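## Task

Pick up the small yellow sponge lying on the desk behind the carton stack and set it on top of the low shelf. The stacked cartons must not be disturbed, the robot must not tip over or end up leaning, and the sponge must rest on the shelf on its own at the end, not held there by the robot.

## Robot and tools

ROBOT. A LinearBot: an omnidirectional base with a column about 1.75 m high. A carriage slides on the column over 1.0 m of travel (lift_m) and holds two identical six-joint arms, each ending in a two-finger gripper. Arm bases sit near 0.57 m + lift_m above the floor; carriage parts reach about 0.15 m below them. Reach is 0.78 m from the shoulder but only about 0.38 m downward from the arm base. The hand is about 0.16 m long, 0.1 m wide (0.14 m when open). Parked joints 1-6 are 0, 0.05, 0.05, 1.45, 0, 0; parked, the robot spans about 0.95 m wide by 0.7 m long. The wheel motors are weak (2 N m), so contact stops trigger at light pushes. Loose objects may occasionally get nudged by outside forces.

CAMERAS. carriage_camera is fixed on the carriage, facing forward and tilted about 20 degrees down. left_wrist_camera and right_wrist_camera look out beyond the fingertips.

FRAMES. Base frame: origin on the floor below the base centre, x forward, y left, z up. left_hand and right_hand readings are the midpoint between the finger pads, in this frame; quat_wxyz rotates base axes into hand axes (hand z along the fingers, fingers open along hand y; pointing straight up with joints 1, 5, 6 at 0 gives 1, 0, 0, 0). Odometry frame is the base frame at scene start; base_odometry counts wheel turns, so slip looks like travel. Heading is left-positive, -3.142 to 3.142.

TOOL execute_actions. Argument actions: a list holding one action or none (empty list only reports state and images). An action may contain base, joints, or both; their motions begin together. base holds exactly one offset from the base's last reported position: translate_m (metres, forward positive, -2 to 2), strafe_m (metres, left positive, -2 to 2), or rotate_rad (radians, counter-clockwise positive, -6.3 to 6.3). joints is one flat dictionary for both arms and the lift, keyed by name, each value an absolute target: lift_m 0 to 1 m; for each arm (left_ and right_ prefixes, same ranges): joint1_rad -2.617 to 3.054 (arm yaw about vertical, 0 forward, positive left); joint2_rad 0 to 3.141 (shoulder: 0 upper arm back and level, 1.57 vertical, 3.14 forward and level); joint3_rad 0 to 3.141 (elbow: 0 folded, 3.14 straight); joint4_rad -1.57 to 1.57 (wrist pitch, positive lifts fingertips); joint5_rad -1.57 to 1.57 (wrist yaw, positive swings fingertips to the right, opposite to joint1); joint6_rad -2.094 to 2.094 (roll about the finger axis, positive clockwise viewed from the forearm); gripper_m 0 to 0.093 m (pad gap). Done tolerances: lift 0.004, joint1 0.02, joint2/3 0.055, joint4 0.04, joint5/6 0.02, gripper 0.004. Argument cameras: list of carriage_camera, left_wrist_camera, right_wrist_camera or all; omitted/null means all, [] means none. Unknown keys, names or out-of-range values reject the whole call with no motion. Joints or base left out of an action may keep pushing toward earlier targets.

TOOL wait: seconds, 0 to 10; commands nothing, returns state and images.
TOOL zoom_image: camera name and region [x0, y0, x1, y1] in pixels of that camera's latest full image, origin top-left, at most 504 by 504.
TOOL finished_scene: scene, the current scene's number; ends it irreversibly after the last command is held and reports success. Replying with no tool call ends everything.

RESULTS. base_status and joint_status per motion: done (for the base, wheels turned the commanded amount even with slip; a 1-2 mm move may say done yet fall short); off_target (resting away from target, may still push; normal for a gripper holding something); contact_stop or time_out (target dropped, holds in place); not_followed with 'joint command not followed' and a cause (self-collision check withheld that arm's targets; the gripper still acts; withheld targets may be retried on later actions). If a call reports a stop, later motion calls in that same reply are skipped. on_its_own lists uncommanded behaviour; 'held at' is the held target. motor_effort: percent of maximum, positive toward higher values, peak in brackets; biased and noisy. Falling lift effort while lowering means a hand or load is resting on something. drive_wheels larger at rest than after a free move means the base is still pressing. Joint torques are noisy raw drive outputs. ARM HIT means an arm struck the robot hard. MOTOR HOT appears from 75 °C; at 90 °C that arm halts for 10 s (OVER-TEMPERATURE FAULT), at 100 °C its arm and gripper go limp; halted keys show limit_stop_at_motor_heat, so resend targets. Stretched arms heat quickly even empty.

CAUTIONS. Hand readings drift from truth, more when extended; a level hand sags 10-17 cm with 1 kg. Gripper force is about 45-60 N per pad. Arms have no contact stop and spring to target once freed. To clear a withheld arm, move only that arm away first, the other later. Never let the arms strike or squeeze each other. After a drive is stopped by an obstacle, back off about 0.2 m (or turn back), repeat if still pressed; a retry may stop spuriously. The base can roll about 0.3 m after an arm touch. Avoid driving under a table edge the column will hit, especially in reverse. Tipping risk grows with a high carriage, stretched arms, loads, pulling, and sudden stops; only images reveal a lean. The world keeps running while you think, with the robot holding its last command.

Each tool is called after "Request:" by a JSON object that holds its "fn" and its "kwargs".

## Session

Request:
{"fn": "execute_actions", "kwargs": {"actions": [], "cameras": ["carriage_camera"]}}

Scene clock: 0.00 s.
Joint torques (N m, as the arm reports them, + toward a larger angle): no reading
base_odometry: x=+0.000 y=+0.000 heading=+0.000 (m, m, rad; odometry frame)
base_status: not commanded
joint_positions: lift_m=+0.303 left_joint1_rad=+0.005 left_joint2_rad=+0.049 left_joint3_rad=+0.069 left_joint4_rad=+1.445 left_joint5_rad=+0.043 left_joint6_rad=-0.027 left_gripper_m=+0.095 right_joint1_rad=+0.013 right_joint2_rad=+0.071 right_joint3_rad=+0.080 right_joint4_rad=+1.479 right_joint5_rad=-0.022 right_joint6_rad=-0.009 right_gripper_m=+0.095
joint_status: not commanded
motor_effort: lift_m=+31 drive_wheels=+1 (%)
left_hand: x=+0.2965 y=+0.3429 z=+1.3102 quat_wxyz=(+0.998, +0.021, +0.053, -0.012) (m; base frame)
right_hand: x=+0.2918 y=-0.3462 z=+1.3138 quat_wxyz=(+0.999, -0.011, +0.041, +0.002) (m; base frame)
pictures: carriage_camera
Images, in order (width x height): carriage_camera 672x504.

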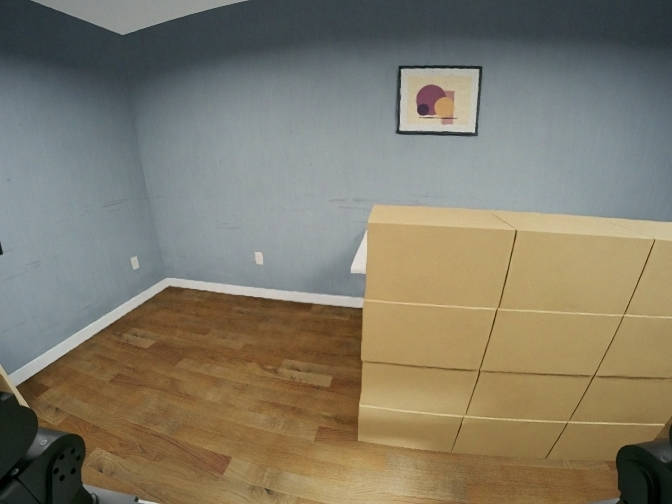

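Request:
{"fn": "execute_actions", "kwargs": {"actions": [{"base":{"strafe_m":0.7},"joints":{"lift_m":0.6}}], "cameras": []}}

Request:
{"fn": "execute_actions", "kwargs": {"actions": [{"base":{"translate_m":1.2}}], "cameras": []}}

Request:
{"fn": "execute_actions", "kwargs": {"actions": [{"base":{"rotate_rad":-1.4}}], "cameras": ["carriage_camera"]}}

Scene clock: 5.13 s.
Joint torques (N m, as the arm reports them, + toward a larger angle): left_arm=[ 0.05  4.99  7.42 -0.37 -0.03 -0.05] | right_arm=[-0.22  4.45  5.06 -0.2  -0.01 -0.05]
base_odometry: x=-0.001 y=+0.700 heading=+0.001 (m, m, rad; odometry frame)
base_status: done
joint_positions: lift_m=+0.600 left_joint1_rad=+0.005 left_joint2_rad=+0.049 left_joint3_rad=+0.069 left_joint4_rad=+1.445 left_joint5_rad=+0.043 left_joint6_rad=-0.027 left_gripper_m=+0.095 right_joint1_rad=+0.013 right_joint2_rad=+0.071 right_joint3_rad=+0.080 right_joint4_rad=+1.479 right_joint5_rad=-0.022 right_joint6_rad=-0.009 right_gripper_m=+0.095
joint_status: all done
motor_effort: lift_m=+30(34) drive_wheels=-11(48) (%)
left_hand: x=+0.2965 y=+0.3429 z=+1.6075 quat_wxyz=(+0.998, +0.021, +0.053, -0.012) (m; base frame)
right_hand: x=+0.2918 y=-0.3462 z=+1.6112 quat_wxyz=(+0.999, -0.011, +0.041, +0.002) (m; base frame)
pictures: none
No camera images: the call's "cameras" was empty. Leave "cameras" out to get every camera's image.

Scene clock: 9.97 s.
Joint torques (N m, as the arm reports them, + toward a larger angle): left_arm=[ 0.02  5.05  7.35 -0.39 -0.02 -0.04] | right_arm=[-0.22  4.5   5.08 -0.17 -0.01 -0.05]
base_odometry: x=+1.199 y=+0.703 heading=+0.002 (m, m, rad; odometry frame)
base_status: done
joint_positions: lift_m=+0.600 left_joint1_rad=+0.005 left_joint2_rad=+0.049 left_joint3_rad=+0.069 left_joint4_rad=+1.447 left_joint5_rad=+0.043 left_joint6_rad=-0.027 left_gripper_m=+0.095 right_joint1_rad=+0.013 right_joint2_rad=+0.071 right_joint3_rad=+0.080 right_joint4_rad=+1.480 right_joint5_rad=-0.022 right_joint6_rad=-0.009 right_gripper_m=+0.095
joint_status: not commanded
motor_effort: lift_m=+31(31) drive_wheels=-11(42) (%)
left_hand: x=+0.2961 y=+0.3429 z=+1.6075 quat_wxyz=(+0.998, +0.021, +0.052, -0.012) (m; base frame)
right_hand: x=+0.2915 y=-0.3462 z=+1.6112 quat_wxyz=(+0.999, -0.011, +0.041, +0.002) (m; base frame)
pictures: none
No camera images: the call's "cameras" was empty. Leave "cameras" out to get every camera's image.

Scene clock: 12.90 s.
Joint torques (N m, as the arm reports them, + toward a larger angle): left_arm=[ 0.04  5.02  7.36 -0.39 -0.01 -0.04] | right_arm=[-0.17  4.47  5.08 -0.16 -0.02 -0.04]
base_odometry: x=+1.199 y=+0.703 heading=-1.396 (m, m, rad; odometry frame)
base_status: done
joint_positions: lift_m=+0.600 left_joint1_rad=+0.005 left_joint2_rad=+0.049 left_joint3_rad=+0.069 left_joint4_rad=+1.446 left_joint5_rad=+0.043 left_joint6_rad=-0.027 left_gripper_m=+0.095 right_joint1_rad=+0.013 right_joint2_rad=+0.071 right_joint3_rad=+0.080 right_joint4_rad=+1.480 right_joint5_rad=-0.022 right_joint6_rad=-0.009 right_gripper_m=+0.095
joint_status: not commanded
motor_effort: lift_m=+30(30) drive_wheels=+23(51) (%)
left_hand: x=+0.2962 y=+0.3429 z=+1.6075 quat_wxyz=(+0.998, +0.021, +0.052, -0.012) (m; base frame)
right_hand: x=+0.2916 y=-0.3461 z=+1.6112 quat_wxyz=(+0.999, -0.011, +0.041, +0.002) (m; base frame)
pictures: carriage_camera
Images, in order (width x height): carriage_camera 672x504.

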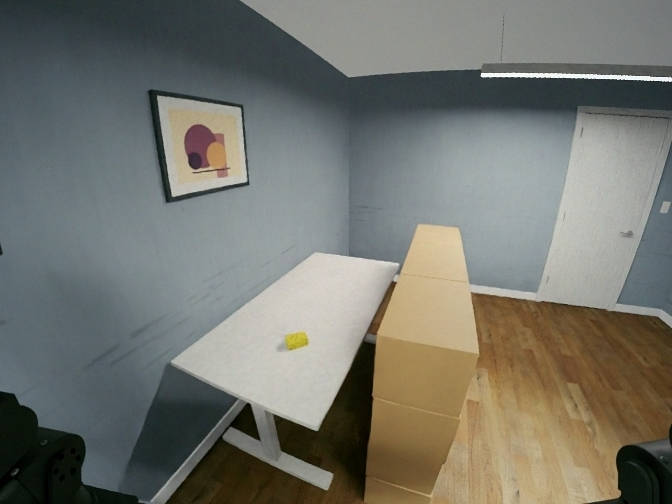

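Request:
{"fn": "execute_actions", "kwargs": {"actions": [{"base":{"translate_m":0.35},"joints":{"lift_m":0.4,"left_joint1_rad":-0.3,"left_joint2_rad":2.3,"left_joint3_rad":1.6,"left_joint4_rad":-1.0}}], "cameras": ["carriage_camera","left_wrist_camera"]}}

Scene clock: 17.77 s.
Joint torques (N m, as the arm reports them, + toward a larger angle): left_arm=[ -0.29 -14.2    8.35  -0.11   0.03  -0.04] | right_arm=[-0.21  4.52  5.18 -0.18 -0.01 -0.05]
base_odometry: x=+1.259 y=+0.358 heading=-1.398 (m, m, rad; odometry frame)
base_status: done
joint_positions: lift_m=+0.400 left_joint1_rad=-0.295 left_joint2_rad=+2.291 left_joint3_rad=+1.589 left_joint4_rad=-0.987 left_joint5_rad=+0.043 left_joint6_rad=-0.027 left_gripper_m=+0.095 right_joint1_rad=+0.013 right_joint2_rad=+0.071 right_joint3_rad=+0.080 right_joint4_rad=+1.480 right_joint5_rad=-0.022 right_joint6_rad=-0.009 right_gripper_m=+0.095
joint_status: all done
motor_effort: lift_m=+30(29) drive_wheels=-17(50) (%)
left_hand: x=+0.6425 y=+0.2295 z=+0.9273 quat_wxyz=(-0.062, +0.132, +0.989, -0.012) (m; base frame)
right_hand: x=+0.2916 y=-0.3461 z=+1.4112 quat_wxyz=(+0.999, -0.011, +0.041, +0.002) (m; base frame)
pictures: carriage_camera, left_wrist_camera
Images, in order (width x height): carriage_camera 672x504, left_wrist_camera 672x504.

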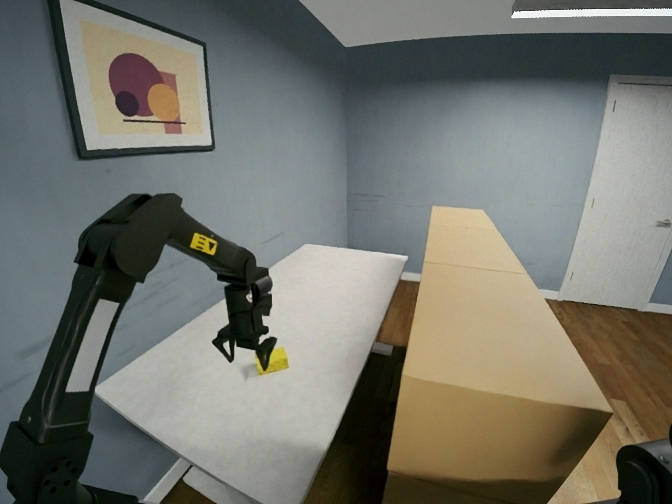

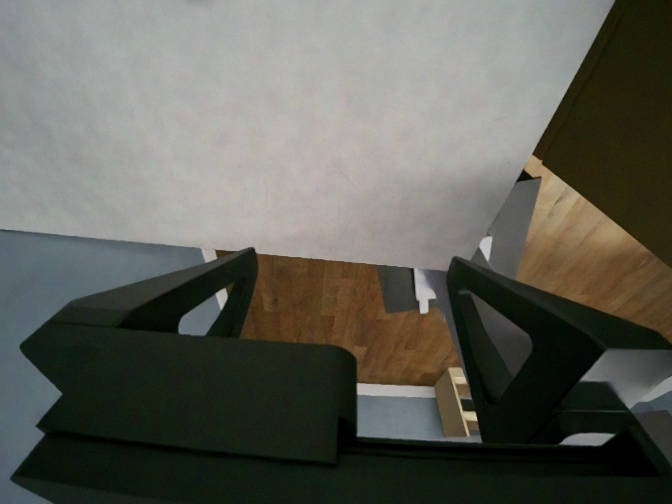

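Request:
{"fn": "execute_actions", "kwargs": {"actions": [{"base":{"translate_m":0.15}}], "cameras": ["carriage_camera","left_wrist_camera"]}}

Scene clock: 20.33 s.
Joint torques (N m, as the arm reports them, + toward a larger angle): left_arm=[ -0.06 -14.52   7.75  -0.07   0.03  -0.04] | right_arm=[-0.36  4.24  5.1  -0.1  -0.03 -0.05]
base_odometry: x=+1.272 y=+0.282 heading=-1.403 (m, m, rad; odometry frame)
base_status: translate_m contact_stop (by the wheels' count: +0.078 of +0.150)
joint_positions: lift_m=+0.400 left_joint1_rad=-0.298 left_joint2_rad=+2.294 left_joint3_rad=+1.594 left_joint4_rad=-0.993 left_joint5_rad=+0.043 left_joint6_rad=-0.027 left_gripper_m=+0.095 right_joint1_rad=+0.015 right_joint2_rad=+0.073 right_joint3_rad=+0.080 right_joint4_rad=+1.476 right_joint5_rad=-0.022 right_joint6_rad=-0.009 right_gripper_m=+0.095
joint_status: not commanded
motor_effort: lift_m=+30(31) drive_wheels=+83(117) (%)
left_hand: x=+0.6420 y=+0.2284 z=+0.9273 quat_wxyz=(-0.064, +0.133, +0.989, -0.011) (m; base frame)
right_hand: x=+0.2934 y=-0.3461 z=+1.4112 quat_wxyz=(+0.999, -0.011, +0.044, +0.003) (m; base frame)
pictures: carriage_camera, left_wrist_camera
Images, in order (width x height): carriage_camera 672x504, left_wrist_camera 672x504.

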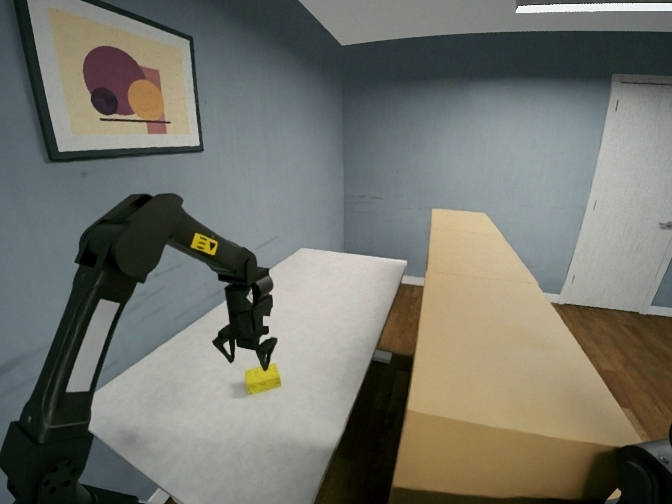

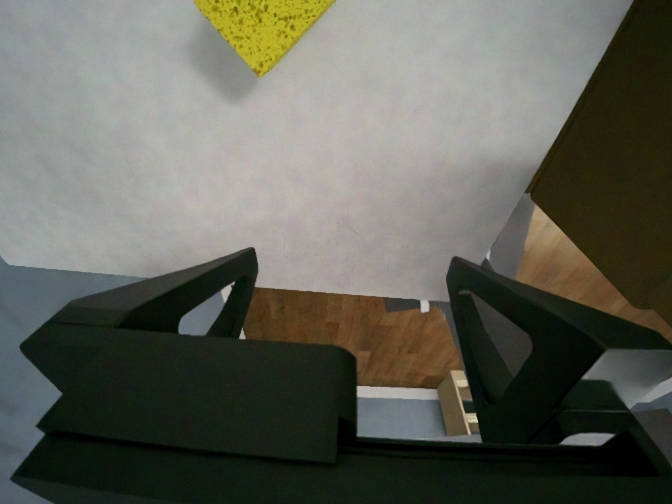

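Request:
{"fn": "execute_actions", "kwargs": {"actions": [{"base":{"translate_m":-0.1},"joints":{"left_joint2_rad":2.5,"left_joint3_rad":2.0,"left_joint4_rad":-0.8}}], "cameras": ["carriage_camera","left_wrist_camera"]}}

Scene clock: 23.47 s.
Joint torques (N m, as the arm reports them, + toward a larger angle): left_arm=[ -0.1  -18.1    9.15   1.01   0.02  -0.04] | right_arm=[-0.36  4.28  5.08 -0.11 -0.01 -0.04]
base_odometry: x=+1.256 y=+0.380 heading=-1.404 (m, m, rad; odometry frame)
base_status: done
joint_positions: lift_m=+0.400 left_joint1_rad=-0.298 left_joint2_rad=+2.502 left_joint3_rad=+1.995 left_joint4_rad=-0.797 left_joint5_rad=+0.043 left_joint6_rad=-0.027 left_gripper_m=+0.095 right_joint1_rad=+0.015 right_joint2_rad=+0.073 right_joint3_rad=+0.080 right_joint4_rad=+1.477 right_joint5_rad=-0.022 right_joint6_rad=-0.009 right_gripper_m=+0.095
joint_status: all done
motor_effort: lift_m=+30(30) drive_wheels=-20(48) (%)
left_hand: x=+0.7844 y=+0.1844 z=+0.9395 quat_wxyz=(+0.128, +0.137, +0.981, -0.042) (m; base frame)
right_hand: x=+0.2931 y=-0.3461 z=+1.4112 quat_wxyz=(+0.999, -0.011, +0.043, +0.003) (m; base frame)
pictures: carriage_camera, left_wrist_camera
Images, in order (width x height): carriage_camera 672x504, left_wrist_camera 672x504.

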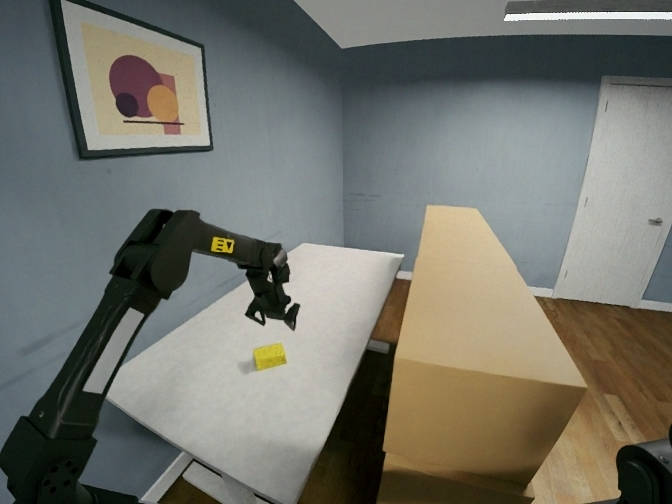

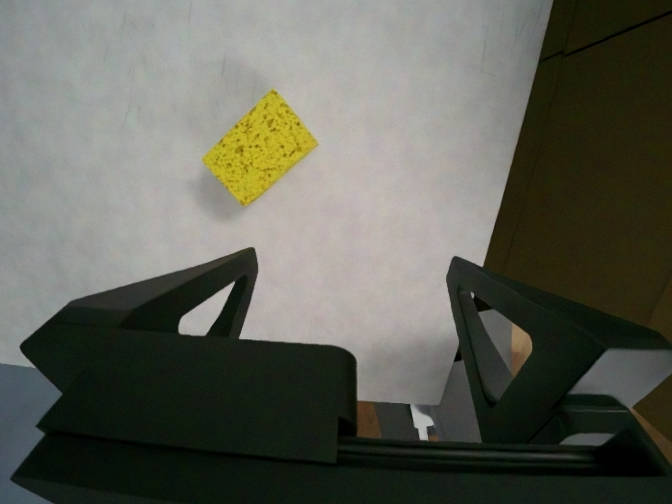

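Request:
{"fn": "execute_actions", "kwargs": {"actions": [{"joints":{"left_joint1_rad":-0.22,"left_joint4_rad":-1.1,"lift_m":0.33}}], "cameras": ["carriage_camera","left_wrist_camera"]}}

Scene clock: 25.83 s.
Joint torques (N m, as the arm reports them, + toward a larger angle): left_arm=[ -0.26 -17.14   8.51   0.16   0.02  -0.04] | right_arm=[-0.34  4.25  5.11 -0.11 -0.02 -0.05]
base_odometry: x=+1.256 y=+0.380 heading=-1.404 (m, m, rad; odometry frame)
base_status: not commanded
joint_positions: lift_m=+0.330 left_joint1_rad=-0.215 left_joint2_rad=+2.498 left_joint3_rad=+1.995 left_joint4_rad=-1.089 left_joint5_rad=+0.042 left_joint6_rad=-0.027 left_gripper_m=+0.095 right_joint1_rad=+0.015 right_joint2_rad=+0.073 right_joint3_rad=+0.080 right_joint4_rad=+1.477 right_joint5_rad=-0.022 right_joint6_rad=-0.009 right_gripper_m=+0.095
joint_status: all done
motor_effort: lift_m=+32(30) drive_wheels=-19(24) (%)
left_hand: x=+0.7277 y=+0.2431 z=+0.8623 quat_wxyz=(-0.013, +0.093, +0.995, -0.019) (m; base frame)
right_hand: x=+0.2931 y=-0.3461 z=+1.3410 quat_wxyz=(+0.999, -0.011, +0.043, +0.003) (m; base frame)
pictures: carriage_camera, left_wrist_camera
Images, in order (width x height): carriage_camera 672x504, left_wrist_camera 672x504.

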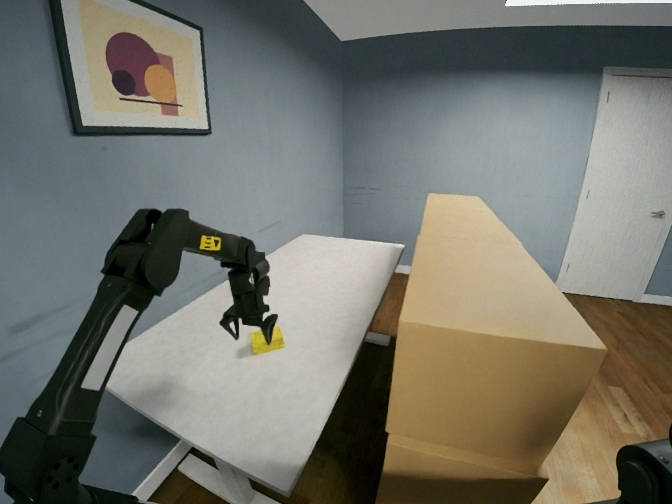

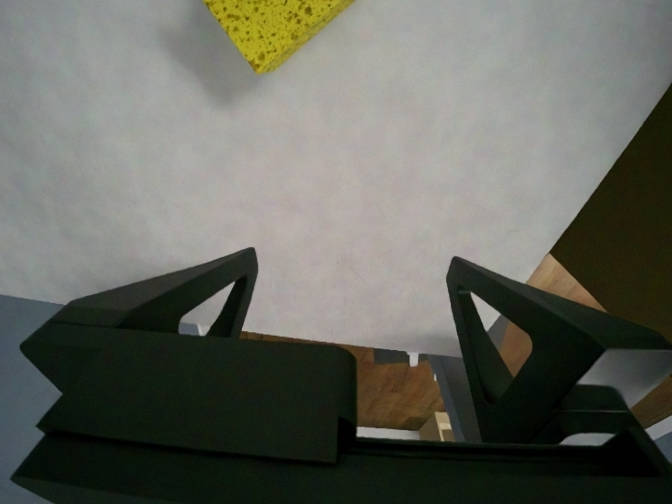

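Request:
{"fn": "execute_actions", "kwargs": {"actions": [{"base":{"translate_m":0.06},"joints":{"left_joint1_rad":-0.29}}], "cameras": []}}

Request:
{"fn": "execute_actions", "kwargs": {"actions": [{"joints":{"lift_m":0.22}}], "cameras": ["carriage_camera","left_wrist_camera"]}}

Scene clock: 28.27 s.
Joint torques (N m, as the arm reports them, + toward a larger angle): left_arm=[  0.31 -17.09   8.51   0.18   0.01  -0.03] | right_arm=[-0.33  4.23  5.04 -0.13 -0.01 -0.04]
base_odometry: x=+1.266 y=+0.321 heading=-1.404 (m, m, rad; odometry frame)
base_status: done
joint_positions: lift_m=+0.330 left_joint1_rad=-0.293 left_joint2_rad=+2.498 left_joint3_rad=+1.995 left_joint4_rad=-1.091 left_joint5_rad=+0.044 left_joint6_rad=-0.027 left_gripper_m=+0.095 right_joint1_rad=+0.015 right_joint2_rad=+0.073 right_joint3_rad=+0.080 right_joint4_rad=+1.479 right_joint5_rad=-0.022 right_joint6_rad=-0.009 right_gripper_m=+0.095
joint_status: all done
motor_effort: lift_m=+32(32) drive_wheels=+12(56) (%)
left_hand: x=+0.7173 y=+0.2074 z=+0.8623 quat_wxyz=(-0.015, +0.132, +0.991, -0.020) (m; base frame)
right_hand: x=+0.2926 y=-0.3461 z=+1.3411 quat_wxyz=(+0.999, -0.011, +0.042, +0.003) (m; base frame)
pictures: none
No camera images: the call's "cameras" was empty. Leave "cameras" out to get every camera's image.

Scene clock: 29.23 s.
Joint torques (N m, as the arm reports them, + toward a larger angle): left_arm=[  0.39 -17.03   8.5    0.22   0.    -0.03] | right_arm=[-0.36  4.29  5.11 -0.08 -0.01 -0.05]
base_odometry: x=+1.266 y=+0.321 heading=-1.404 (m, m, rad; odometry frame)
base_status: not commanded
joint_positions: lift_m=+0.220 left_joint1_rad=-0.293 left_joint2_rad=+2.496 left_joint3_rad=+1.995 left_joint4_rad=-1.095 left_joint5_rad=+0.044 left_joint6_rad=-0.027 left_gripper_m=+0.095 right_joint1_rad=+0.015 right_joint2_rad=+0.073 right_joint3_rad=+0.080 right_joint4_rad=+1.479 right_joint5_rad=-0.022 right_joint6_rad=-0.009 right_gripper_m=+0.095
joint_status: all done
motor_effort: lift_m=+31(31) drive_wheels=+14(13) (%)
left_hand: x=+0.7166 y=+0.2076 z=+0.7532 quat_wxyz=(-0.016, +0.132, +0.991, -0.019) (m; base frame)
right_hand: x=+0.2926 y=-0.3461 z=+1.2311 quat_wxyz=(+0.999, -0.011, +0.042, +0.003) (m; base frame)
pictures: carriage_camera, left_wrist_camera
Images, in order (width x height): carriage_camera 672x504, left_wrist_camera 672x504.

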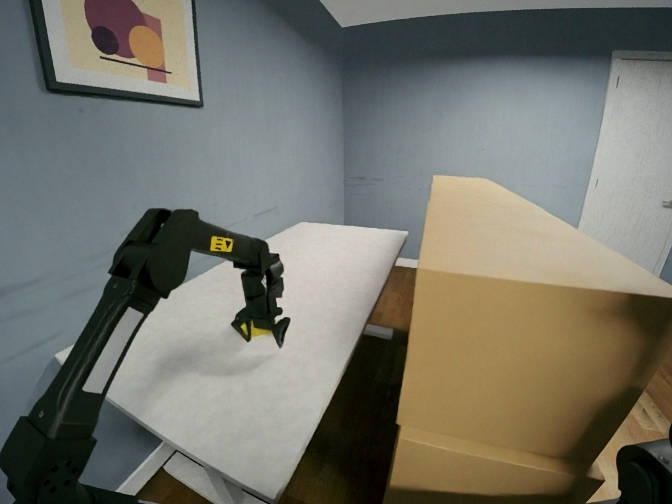

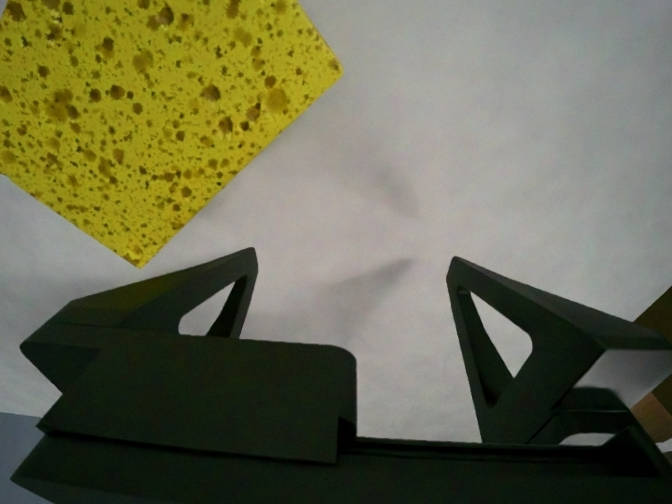

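Request:
{"fn": "execute_actions", "kwargs": {"actions": [{"joints":{"lift_m":0.3}}], "cameras": []}}

Request:
{"fn": "execute_actions", "kwargs": {"actions": [{"joints":{"left_joint1_rad":-0.24,"left_joint2_rad":2.6,"left_joint3_rad":2.2,"left_joint4_rad":-1.2}}], "cameras": []}}

Scene clock: 31.33 s.
Joint torques (N m, as the arm reports them, + toward a larger angle): left_arm=[  0.33 -16.86   8.58   0.23   0.    -0.03] | right_arm=[-0.34  4.31  5.03 -0.15 -0.01 -0.05]
base_odometry: x=+1.266 y=+0.321 heading=-1.404 (m, m, rad; odometry frame)
base_status: not commanded
joint_positions: lift_m=+0.300 left_joint1_rad=-0.293 left_joint2_rad=+2.496 left_joint3_rad=+1.995 left_joint4_rad=-1.097 left_joint5_rad=+0.044 left_joint6_rad=-0.027 left_gripper_m=+0.095 right_joint1_rad=+0.015 right_joint2_rad=+0.073 right_joint3_rad=+0.080 right_joint4_rad=+1.479 right_joint5_rad=-0.022 right_joint6_rad=-0.009 right_gripper_m=+0.095
joint_status: all done
motor_effort: lift_m=+30(36) drive_wheels=+11(15) (%)
left_hand: x=+0.7162 y=+0.2077 z=+0.8335 quat_wxyz=(-0.017, +0.132, +0.991, -0.019) (m; base frame)
right_hand: x=+0.2926 y=-0.3461 z=+1.3112 quat_wxyz=(+0.999, -0.011, +0.042, +0.003) (m; base frame)
pictures: none
No camera images: the call's "cameras" was empty. Leave "cameras" out to get every camera's image.

Scene clock: 32.13 s.
Joint torques (N m, as the arm reports them, + toward a larger angle): left_arm=[ -0.4  -17.16   9.27   0.19   0.02  -0.05] | right_arm=[-0.37  4.08  5.13 -0.11  0.01 -0.04]
base_odometry: x=+1.266 y=+0.321 heading=-1.404 (m, m, rad; odometry frame)
base_status: not commanded
joint_positions: lift_m=+0.300 left_joint1_rad=-0.234 left_joint2_rad=+2.590 left_joint3_rad=+2.191 left_joint4_rad=-1.187 left_joint5_rad=+0.044 left_joint6_rad=-0.027 left_gripper_m=+0.095 right_joint1_rad=+0.015 right_joint2_rad=+0.073 right_joint3_rad=+0.080 right_joint4_rad=+1.479 right_joint5_rad=-0.022 right_joint6_rad=-0.009 right_gripper_m=+0.095
joint_status: all done
motor_effort: lift_m=+30(30) drive_wheels=+15(16) (%)
left_hand: x=+0.7454 y=+0.2293 z=+0.8377 quat_wxyz=(-0.011, +0.103, +0.994, -0.021) (m; base frame)
right_hand: x=+0.2926 y=-0.3461 z=+1.3112 quat_wxyz=(+0.999, -0.011, +0.042, +0.003) (m; base frame)
pictures: none
No camera images: the call's "cameras" was empty. Leave "cameras" out to get every camera's image.

Request:
{"fn": "execute_actions", "kwargs": {"actions": [{"base":{"translate_m":0.03}}], "cameras": []}}

Request:
{"fn": "execute_actions", "kwargs": {"actions": [{"joints":{"lift_m":0.21}}], "cameras": ["carriage_camera","left_wrist_camera"]}}

Scene clock: 34.03 s.
Joint torques (N m, as the arm reports them, + toward a larger angle): left_arm=[ -0.39 -17.17   9.21   0.18   0.    -0.03] | right_arm=[-0.34  4.26  4.96 -0.15 -0.02 -0.05]
base_odometry: x=+1.271 y=+0.291 heading=-1.404 (m, m, rad; odometry frame)
base_status: done
joint_positions: lift_m=+0.300 left_joint1_rad=-0.235 left_joint2_rad=+2.590 left_joint3_rad=+2.191 left_joint4_rad=-1.190 left_joint5_rad=+0.044 left_joint6_rad=-0.027 left_gripper_m=+0.095 right_joint1_rad=+0.015 right_joint2_rad=+0.073 right_joint3_rad=+0.080 right_joint4_rad=+1.479 right_joint5_rad=-0.022 right_joint6_rad=-0.009 right_gripper_m=+0.095
joint_status: not commanded
motor_effort: lift_m=+30(30) drive_wheels=+4(57) (%)
left_hand: x=+0.7446 y=+0.2291 z=+0.8377 quat_wxyz=(-0.012, +0.103, +0.994, -0.020) (m; base frame)
right_hand: x=+0.2926 y=-0.3461 z=+1.3112 quat_wxyz=(+0.999, -0.011, +0.042, +0.003) (m; base frame)
pictures: none
No camera images: the call's "cameras" was empty. Leave "cameras" out to get every camera's image.

Scene clock: 34.67 s.
Joint torques (N m, as the arm reports them, + toward a larger angle): left_arm=[ -0.26 -17.62   9.08   0.2    0.    -0.03] | right_arm=[-0.47  4.38  5.02 -0.16 -0.02 -0.04]
base_odometry: x=+1.271 y=+0.291 heading=-1.405 (m, m, rad; odometry frame)
base_status: not commanded
joint_positions: lift_m=+0.297 left_joint1_rad=-0.237 left_joint2_rad=+2.594 left_joint3_rad=+2.191 left_joint4_rad=-1.194 left_joint5_rad=+0.044 left_joint6_rad=-0.027 left_gripper_m=+0.095 right_joint1_rad=+0.015 right_joint2_rad=+0.071 right_joint3_rad=+0.080 right_joint4_rad=+1.480 right_joint5_rad=-0.022 right_joint6_rad=-0.009 right_gripper_m=+0.095
joint_status: lift_m contact_stop (moved -0.003 of -0.090)
on_its_own: lift_m is held at +0.297, not at your +0.210, since a contact_stop
motor_effort: lift_m=+29(30) drive_wheels=+13(18) (%)
left_hand: x=+0.7429 y=+0.2284 z=+0.8329 quat_wxyz=(-0.016, +0.104, +0.994, -0.020) (m; base frame)
right_hand: x=+0.2917 y=-0.3460 z=+1.3080 quat_wxyz=(+0.999, -0.012, +0.041, +0.003) (m; base frame)
pictures: carriage_camera, left_wrist_camera
Images, in order (width x height): carriage_camera 672x504, left_wrist_camera 672x504.

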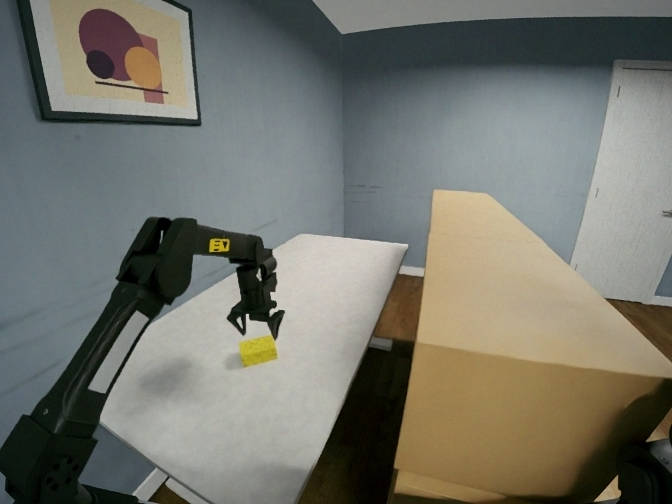

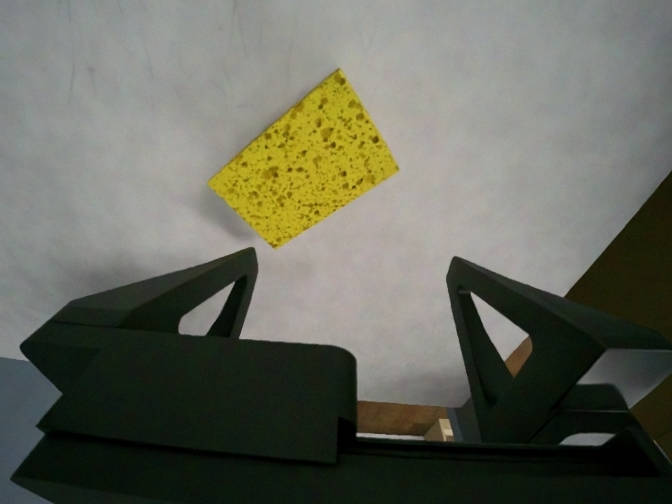

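Request:
{"fn": "execute_actions", "kwargs": {"actions": [{"joints":{"lift_m":0.3,"left_joint2_rad":2.75,"left_joint4_rad":-1.05}}], "cameras": ["carriage_camera","left_wrist_camera"]}}

Scene clock: 37.37 s.
Joint torques (N m, as the arm reports them, + toward a larger angle): left_arm=[  0.2  -15.46   7.68   0.42   0.08  -0.06] | right_arm=[-0.26  4.5   5.   -0.13 -0.01 -0.05]
base_odometry: x=+1.271 y=+0.291 heading=-1.405 (m, m, rad; odometry frame)
base_status: not commanded
joint_positions: lift_m=+0.300 left_joint1_rad=-0.243 left_joint2_rad=+2.713 left_joint3_rad=+2.203 left_joint4_rad=-1.053 left_joint5_rad=+0.036 left_joint6_rad=-0.026 left_gripper_m=+0.095 right_joint1_rad=+0.015 right_joint2_rad=+0.071 right_joint3_rad=+0.080 right_joint4_rad=+1.480 right_joint5_rad=-0.022 right_joint6_rad=-0.009 right_gripper_m=+0.095
joint_status: all done
motor_effort: lift_m=+30(36) drive_wheels=+10(13) (%)
left_hand: x=+0.7595 y=+0.2224 z=+0.7823 quat_wxyz=(+0.002, +0.108, +0.994, -0.018) (m; base frame)
right_hand: x=+0.2917 y=-0.3460 z=+1.3113 quat_wxyz=(+0.999, -0.012, +0.041, +0.003) (m; base frame)
pictures: carriage_camera, left_wrist_camera
Images, in order (width x height): carriage_camera 672x504, left_wrist_camera 672x504.

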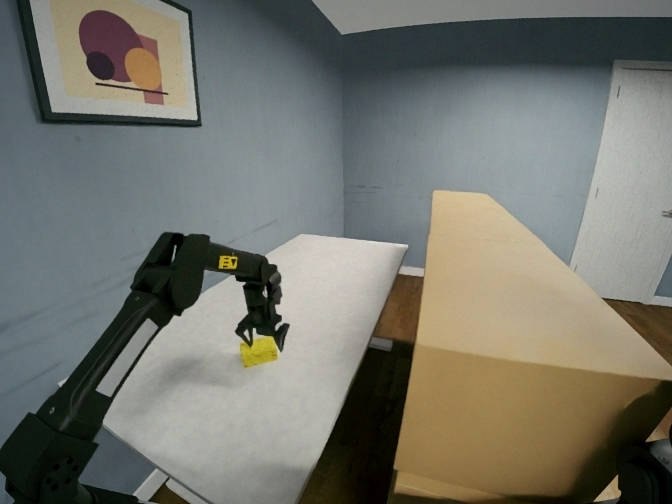

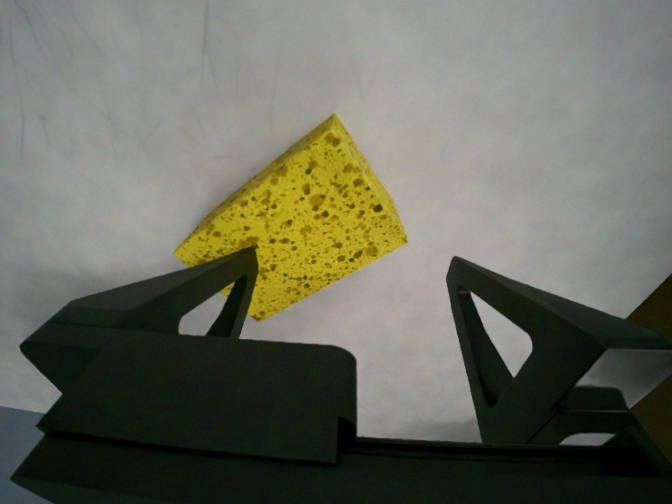

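Request:
{"fn": "execute_actions", "kwargs": {"actions": [{"joints":{"left_joint2_rad":2.6,"left_joint4_rad":-1.2}}], "cameras": []}}

Request:
{"fn": "execute_actions", "kwargs": {"actions": [{"joints":{"left_joint1_rad":-0.17}}], "cameras": []}}

Request:
{"fn": "execute_actions", "kwargs": {"actions": [{"joints":{"left_joint2_rad":2.8,"left_joint4_rad":-1.0}}], "cameras": ["carriage_camera","left_wrist_camera"]}}

Scene clock: 39.53 s.
Joint torques (N m, as the arm reports them, + toward a larger angle): left_arm=[  0.28 -17.05   7.9    0.2    0.08  -0.04] | right_arm=[-0.37  4.49  5.1  -0.19  0.   -0.04]
base_odometry: x=+1.271 y=+0.291 heading=-1.405 (m, m, rad; odometry frame)
base_status: not commanded
joint_positions: lift_m=+0.300 left_joint1_rad=-0.243 left_joint2_rad=+2.587 left_joint3_rad=+2.203 left_joint4_rad=-1.187 left_joint5_rad=+0.036 left_joint6_rad=-0.026 left_gripper_m=+0.095 right_joint1_rad=+0.015 right_joint2_rad=+0.071 right_joint3_rad=+0.080 right_joint4_rad=+1.480 right_joint5_rad=-0.022 right_joint6_rad=-0.009 right_gripper_m=+0.095
joint_status: all done
motor_effort: lift_m=+30(30) drive_wheels=+11(12) (%)
left_hand: x=+0.7484 y=+0.2251 z=+0.8424 quat_wxyz=(-0.003, +0.108, +0.994, -0.018) (m; base frame)
right_hand: x=+0.2917 y=-0.3460 z=+1.3113 quat_wxyz=(+0.999, -0.012, +0.041, +0.003) (m; base frame)
pictures: none
No camera images: the call's "cameras" was empty. Leave "cameras" out to get every camera's image.

Scene clock: 40.20 s.
Joint torques (N m, as the arm reports them, + toward a larger angle): left_arm=[ -0.44 -16.96   7.85   0.19   0.05  -0.04] | right_arm=[-0.38  4.46  5.25 -0.13 -0.02 -0.05]
base_odometry: x=+1.271 y=+0.291 heading=-1.405 (m, m, rad; odometry frame)
base_status: not commanded
joint_positions: lift_m=+0.300 left_joint1_rad=-0.164 left_joint2_rad=+2.587 left_joint3_rad=+2.203 left_joint4_rad=-1.187 left_joint5_rad=+0.040 left_joint6_rad=-0.026 left_gripper_m=+0.095 right_joint1_rad=+0.015 right_joint2_rad=+0.071 right_joint3_rad=+0.080 right_joint4_rad=+1.480 right_joint5_rad=-0.022 right_joint6_rad=-0.009 right_gripper_m=+0.095
joint_status: all done
motor_effort: lift_m=+30(30) drive_wheels=+12(11) (%)
left_hand: x=+0.7567 y=+0.2629 z=+0.8424 quat_wxyz=(-0.002, +0.069, +0.997, -0.020) (m; base frame)
right_hand: x=+0.2917 y=-0.3460 z=+1.3113 quat_wxyz=(+0.999, -0.012, +0.041, +0.003) (m; base frame)
pictures: none
No camera images: the call's "cameras" was empty. Leave "cameras" out to get every camera's image.

Scene clock: 41.00 s.
Joint torques (N m, as the arm reports them, + toward a larger angle): left_arm=[ -0.62 -12.74   7.16   0.81  -0.04  -0.04] | right_arm=[-0.35  4.42  5.14 -0.13  0.   -0.04]
base_odometry: x=+1.271 y=+0.291 heading=-1.405 (m, m, rad; odometry frame)
base_status: not commanded
joint_positions: lift_m=+0.300 left_joint1_rad=-0.161 left_joint2_rad=+2.728 left_joint3_rad=+2.209 left_joint4_rad=-1.030 left_joint5_rad=+0.050 left_joint6_rad=-0.026 left_gripper_m=+0.095 right_joint1_rad=+0.015 right_joint2_rad=+0.071 right_joint3_rad=+0.080 right_joint4_rad=+1.480 right_joint5_rad=-0.022 right_joint6_rad=-0.009 right_gripper_m=+0.095
joint_status: left_joint2_rad off_target (ended at +2.728, target +2.800); the others done
motor_effort: lift_m=+30(30) drive_wheels=+8(10) (%)
left_hand: x=+0.7722 y=+0.2600 z=+0.7766 quat_wxyz=(+0.009, +0.068, +0.997, -0.026) (m; base frame)
right_hand: x=+0.2917 y=-0.3460 z=+1.3113 quat_wxyz=(+0.999, -0.012, +0.041, +0.003) (m; base frame)
pictures: carriage_camera, left_wrist_camera
Images, in order (width x height): carriage_camera 672x504, left_wrist_camera 672x504.

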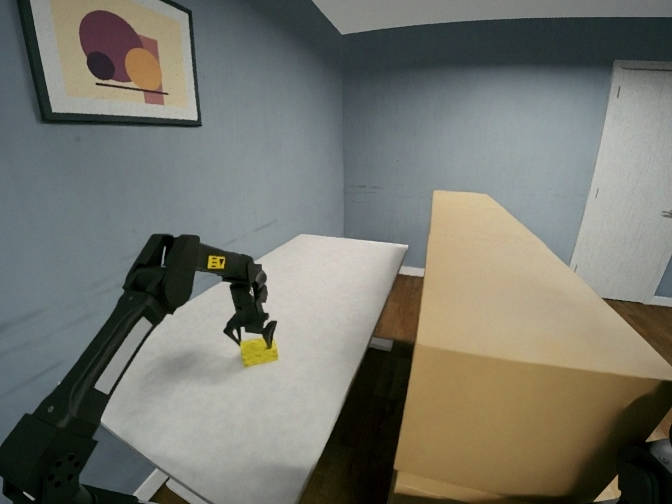

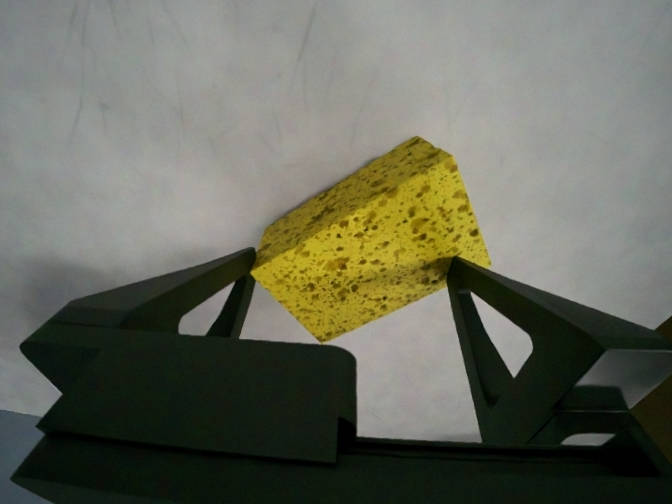

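Request:
{"fn": "execute_actions", "kwargs": {"actions": [{"joints":{"left_joint2_rad":2.6,"left_joint4_rad":-1.2}}], "cameras": []}}

Request:
{"fn": "execute_actions", "kwargs": {"actions": [{"joints":{"left_joint1_rad":-0.2,"left_joint6_rad":0.9}}], "cameras": ["left_wrist_camera"]}}

Scene clock: 43.10 s.
Joint torques (N m, as the arm reports them, + toward a larger angle): left_arm=[ -0.61 -16.88   7.29   0.22  -0.03  -0.05] | right_arm=[-0.38  4.41  5.08 -0.14 -0.02 -0.05]
base_odometry: x=+1.271 y=+0.291 heading=-1.405 (m, m, rad; odometry frame)
base_status: not commanded
joint_positions: lift_m=+0.300 left_joint1_rad=-0.162 left_joint2_rad=+2.585 left_joint3_rad=+2.209 left_joint4_rad=-1.189 left_joint5_rad=+0.050 left_joint6_rad=-0.026 left_gripper_m=+0.095 right_joint1_rad=+0.015 right_joint2_rad=+0.071 right_joint3_rad=+0.080 right_joint4_rad=+1.480 right_joint5_rad=-0.022 right_joint6_rad=-0.009 right_gripper_m=+0.095
joint_status: all done
motor_effort: lift_m=+30(30) drive_wheels=+13(12) (%)
left_hand: x=+0.7582 y=+0.2619 z=+0.8448 quat_wxyz=(+0.000, +0.068, +0.997, -0.025) (m; base frame)
right_hand: x=+0.2917 y=-0.3460 z=+1.3113 quat_wxyz=(+0.999, -0.012, +0.041, +0.003) (m; base frame)
pictures: none
No camera images: the call's "cameras" was empty. Leave "cameras" out to get every camera's image.

Scene clock: 44.50 s.
Joint torques (N m, as the arm reports them, + toward a larger angle): left_arm=[  0.2  -16.82   7.3    0.18   0.04   0.03] | right_arm=[-0.36  4.48  5.09 -0.16 -0.01 -0.04]
base_odometry: x=+1.271 y=+0.291 heading=-1.405 (m, m, rad; odometry frame)
base_status: not commanded
joint_positions: lift_m=+0.300 left_joint1_rad=-0.203 left_joint2_rad=+2.585 left_joint3_rad=+2.209 left_joint4_rad=-1.189 left_joint5_rad=+0.047 left_joint6_rad=+0.892 left_gripper_m=+0.095 right_joint1_rad=+0.015 right_joint2_rad=+0.071 right_joint3_rad=+0.080 right_joint4_rad=+1.480 right_joint5_rad=-0.022 right_joint6_rad=-0.009 right_gripper_m=+0.095
joint_status: all done
motor_effort: lift_m=+30(30) drive_wheels=+8(12) (%)
left_hand: x=+0.7542 y=+0.2423 z=+0.8448 quat_wxyz=(+0.011, +0.521, +0.853, -0.021) (m; base frame)
right_hand: x=+0.2917 y=-0.3460 z=+1.3113 quat_wxyz=(+0.999, -0.012, +0.041, +0.003) (m; base frame)
pictures: left_wrist_camera
Images, in order (width x height): left_wrist_camera 672x504.

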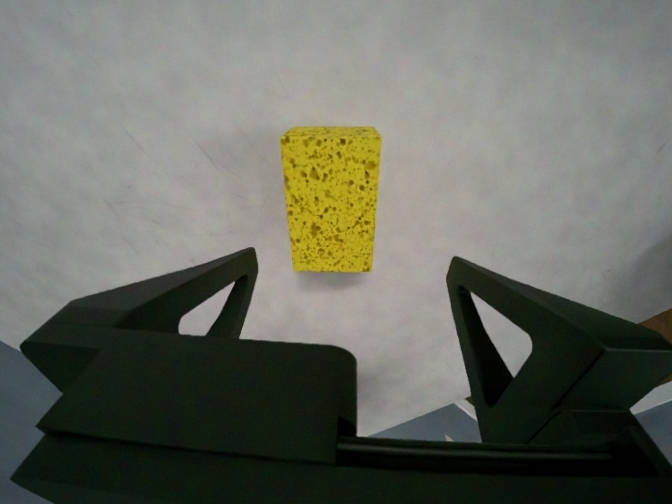

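Well aligned. Descend and grip.

Request:
{"fn": "execute_actions", "kwargs": {"actions": [{"joints":{"left_joint2_rad":2.8,"left_joint4_rad":-1.0}}], "cameras": ["left_wrist_camera"]}}

Request:
{"fn": "execute_actions", "kwargs": {"actions": [{"joints":{"left_gripper_m":0.0}}], "cameras": []}}

Scene clock: 46.33 s.
Joint torques (N m, as the arm reports them, + toward a larger angle): left_arm=[  0.33 -18.24   6.92   0.34   0.08   0.  ] | right_arm=[-0.37  4.26  4.98 -0.13  0.01 -0.05]
base_odometry: x=+1.271 y=+0.291 heading=-1.405 (m, m, rad; odometry frame)
base_status: not commanded
joint_positions: lift_m=+0.300 left_joint1_rad=-0.205 left_joint2_rad=+2.794 left_joint3_rad=+2.209 left_joint4_rad=-1.006 left_joint5_rad=+0.045 left_joint6_rad=+0.896 left_gripper_m=+0.095 right_joint1_rad=+0.015 right_joint2_rad=+0.071 right_joint3_rad=+0.080 right_joint4_rad=+1.479 right_joint5_rad=-0.022 right_joint6_rad=-0.009 right_gripper_m=+0.095
joint_status: all done
motor_effort: lift_m=+30(31) drive_wheels=+13(12) (%)
left_hand: x=+0.7591 y=+0.2410 z=+0.7443 quat_wxyz=(-0.002, +0.522, +0.852, -0.024) (m; base frame)
right_hand: x=+0.2918 y=-0.3460 z=+1.3113 quat_wxyz=(+0.999, -0.012, +0.041, +0.003) (m; base frame)
pictures: left_wrist_camera
Images, in order (width x height): left_wrist_camera 672x504.

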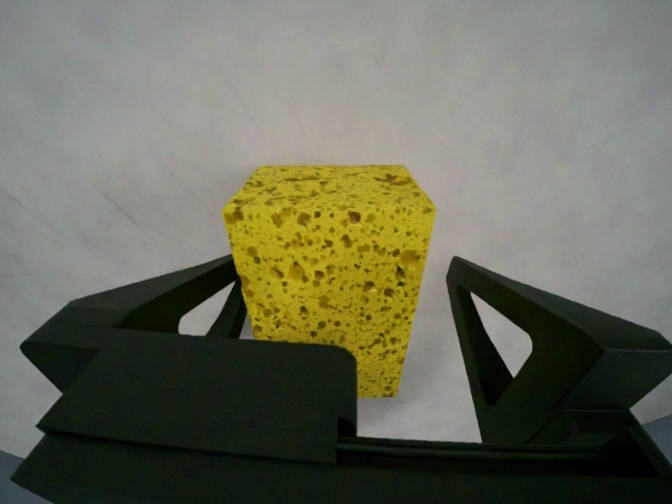

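Scene clock: 47.07 s.
Joint torques (N m, as the arm reports them, + toward a larger angle): left_arm=[  0.27 -18.23   6.82   0.32   0.05   0.03] | right_arm=[-0.35  4.47  5.09 -0.14  0.01 -0.04]
base_odometry: x=+1.271 y=+0.291 heading=-1.405 (m, m, rad; odometry frame)
base_status: not commanded
joint_positions: lift_m=+0.300 left_joint1_rad=-0.204 left_joint2_rad=+2.794 left_joint3_rad=+2.209 left_joint4_rad=-1.006 left_joint5_rad=+0.045 left_joint6_rad=+0.896 left_gripper_m=+0.060 right_joint1_rad=+0.015 right_joint2_rad=+0.071 right_joint3_rad=+0.080 right_joint4_rad=+1.479 right_joint5_rad=-0.022 right_joint6_rad=-0.009 right_gripper_m=+0.095
joint_status: left_gripper_m off_target (ended at +0.060, target +0.000)
motor_effort: lift_m=+30(30) drive_wheels=+12(8) (%)
left_hand: x=+0.7592 y=+0.2411 z=+0.7443 quat_wxyz=(-0.002, +0.522, +0.852, -0.025) (m; base frame)
right_hand: x=+0.2918 y=-0.3460 z=+1.3113 quat_wxyz=(+0.999, -0.012, +0.041, +0.003) (m; base frame)
pictures: none
No camera images: the call's "cameras" was empty. Leave "cameras" out to get every camera's image.

Lift, tuck the arm, back away and look for the shelf.

Request:
{"fn": "execute_actions", "kwargs": {"actions": [{"joints":{"lift_m":0.45}}], "cameras": []}}

Request:
{"fn": "execute_actions", "kwargs": {"actions": [{"base":{"translate_m":-0.5},"joints":{"left_joint1_rad":0,"left_joint2_rad":0.5,"left_joint3_rad":0.5,"left_joint4_rad":0.3,"left_joint6_rad":0}}], "cameras": []}}

Request:
{"fn": "execute_actions", "kwargs": {"actions": [{"base":{"rotate_rad":-1.6}}], "cameras": ["carriage_camera"]}}

Scene clock: 49.60 s.
Joint torques (N m, as the arm reports them, + toward a larger angle): left_arm=[  0.32 -18.22   6.87   0.24   0.07   0.  ] | right_arm=[-0.38  4.47  4.93 -0.19 -0.01 -0.05]
base_odometry: x=+1.271 y=+0.291 heading=-1.405 (m, m, rad; odometry frame)
base_status: not commanded
joint_positions: lift_m=+0.450 left_joint1_rad=-0.204 left_joint2_rad=+2.794 left_joint3_rad=+2.209 left_joint4_rad=-1.001 left_joint5_rad=+0.045 left_joint6_rad=+0.896 left_gripper_m=+0.060 right_joint1_rad=+0.015 right_joint2_rad=+0.071 right_joint3_rad=+0.080 right_joint4_rad=+1.479 right_joint5_rad=-0.022 right_joint6_rad=-0.009 right_gripper_m=+0.095
joint_status: all done
motor_effort: lift_m=+30(40) drive_wheels=+11(11) (%)
left_hand: x=+0.7604 y=+0.2408 z=+0.8943 quat_wxyz=(+0.000, +0.522, +0.852, -0.024) (m; base frame)
right_hand: x=+0.2918 y=-0.3460 z=+1.4613 quat_wxyz=(+0.999, -0.012, +0.041, +0.003) (m; base frame)
pictures: none
No camera images: the call's "cameras" was empty. Leave "cameras" out to get every camera's image.

Scene clock: 52.83 s.
Joint torques (N m, as the arm reports them, + toward a larger angle): left_arm=[ 0.27  0.24  7.87  2.26  0.03 -0.11] | right_arm=[-0.28  4.49  5.09 -0.12 -0.02 -0.05]
base_odometry: x=+1.188 y=+0.785 heading=-1.405 (m, m, rad; odometry frame)
base_status: done
joint_positions: lift_m=+0.450 left_joint1_rad=-0.003 left_joint2_rad=+0.511 left_joint3_rad=+0.519 left_joint4_rad=+0.300 left_joint5_rad=+0.039 left_joint6_rad=+0.007 left_gripper_m=+0.060 right_joint1_rad=+0.015 right_joint2_rad=+0.071 right_joint3_rad=+0.080 right_joint4_rad=+1.479 right_joint5_rad=-0.022 right_joint6_rad=-0.009 right_gripper_m=+0.095
joint_status: all done
motor_effort: lift_m=+30(30) drive_wheels=-7(64) (%)
left_hand: x=+0.5388 y=+0.3426 z=+1.4009 quat_wxyz=(+0.807, +0.019, +0.590, -0.010) (m; base frame)
right_hand: x=+0.2919 y=-0.3460 z=+1.4613 quat_wxyz=(+0.999, -0.012, +0.041, +0.003) (m; base frame)
pictures: none
No camera images: the call's "cameras" was empty. Leave "cameras" out to get every camera's image.

Scene clock: 55.97 s.
Joint torques (N m, as the arm reports them, + toward a larger angle): left_arm=[ 0.25  0.19  7.61  2.28  0.02 -0.11] | right_arm=[-0.36  4.3   5.13 -0.11 -0.01 -0.05]
base_odometry: x=+1.188 y=+0.785 heading=-3.003 (m, m, rad; odometry frame)
base_status: done
joint_positions: lift_m=+0.450 left_joint1_rad=-0.003 left_joint2_rad=+0.511 left_joint3_rad=+0.519 left_joint4_rad=+0.300 left_joint5_rad=+0.040 left_joint6_rad=+0.007 left_gripper_m=+0.060 right_joint1_rad=+0.015 right_joint2_rad=+0.071 right_joint3_rad=+0.080 right_joint4_rad=+1.478 right_joint5_rad=-0.022 right_joint6_rad=-0.009 right_gripper_m=+0.095
joint_status: not commanded
motor_effort: lift_m=+31(30) drive_wheels=+21(54) (%)
left_hand: x=+0.5388 y=+0.3425 z=+1.4009 quat_wxyz=(+0.807, +0.019, +0.590, -0.010) (m; base frame)
right_hand: x=+0.2921 y=-0.3460 z=+1.4613 quat_wxyz=(+0.999, -0.012, +0.042, +0.003) (m; base frame)
pictures: carriage_camera
Images, in order (width x height): carriage_camera 672x504.

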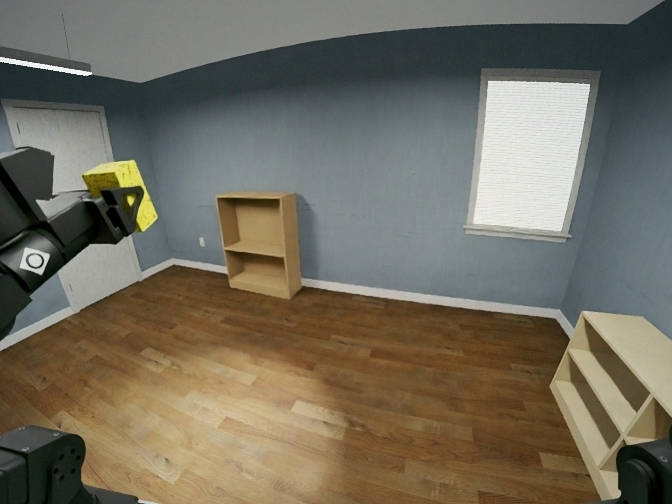

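Low shelf at right. Turn toward it.

Request:
{"fn": "execute_actions", "kwargs": {"actions": [{"base":{"rotate_rad":-1.3}}], "cameras": ["carriage_camera"]}}

Scene clock: 61.60 s.
Joint torques (N m, as the arm reports them, + toward a larger angle): left_arm=[ 0.21  0.25  7.79  2.26  0.03 -0.1 ] | right_arm=[-0.37  4.5   5.16 -0.15 -0.01 -0.04]
base_odometry: x=+1.188 y=+0.784 heading=+1.982 (m, m, rad; odometry frame)
base_status: done
joint_positions: lift_m=+0.450 left_joint1_rad=-0.003 left_joint2_rad=+0.511 left_joint3_rad=+0.519 left_joint4_rad=+0.300 left_joint5_rad=+0.040 left_joint6_rad=+0.007 left_gripper_m=+0.060 right_joint1_rad=+0.015 right_joint2_rad=+0.071 right_joint3_rad=+0.080 right_joint4_rad=+1.478 right_joint5_rad=-0.022 right_joint6_rad=-0.009 right_gripper_m=+0.095
joint_status: not commanded
motor_effort: lift_m=+30(31) drive_wheels=+23(57) (%)
left_hand: x=+0.5388 y=+0.3425 z=+1.4009 quat_wxyz=(+0.807, +0.019, +0.590, -0.010) (m; base frame)
right_hand: x=+0.2921 y=-0.3460 z=+1.4613 quat_wxyz=(+0.999, -0.012, +0.042, +0.003) (m; base frame)
pictures: carriage_camera
Images, in order (width x height): carriage_camera 672x504.

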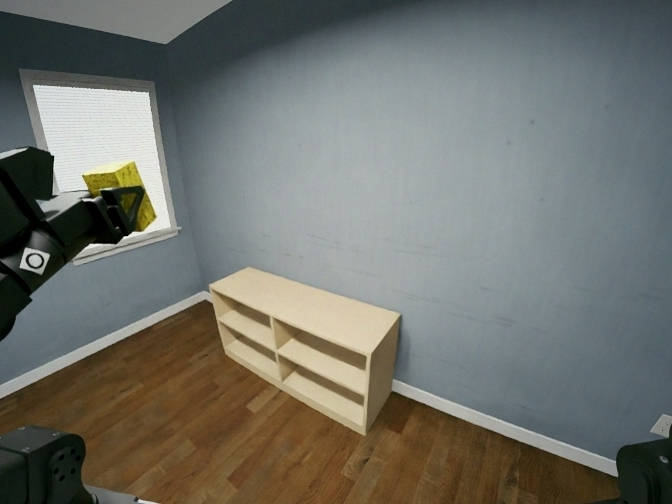

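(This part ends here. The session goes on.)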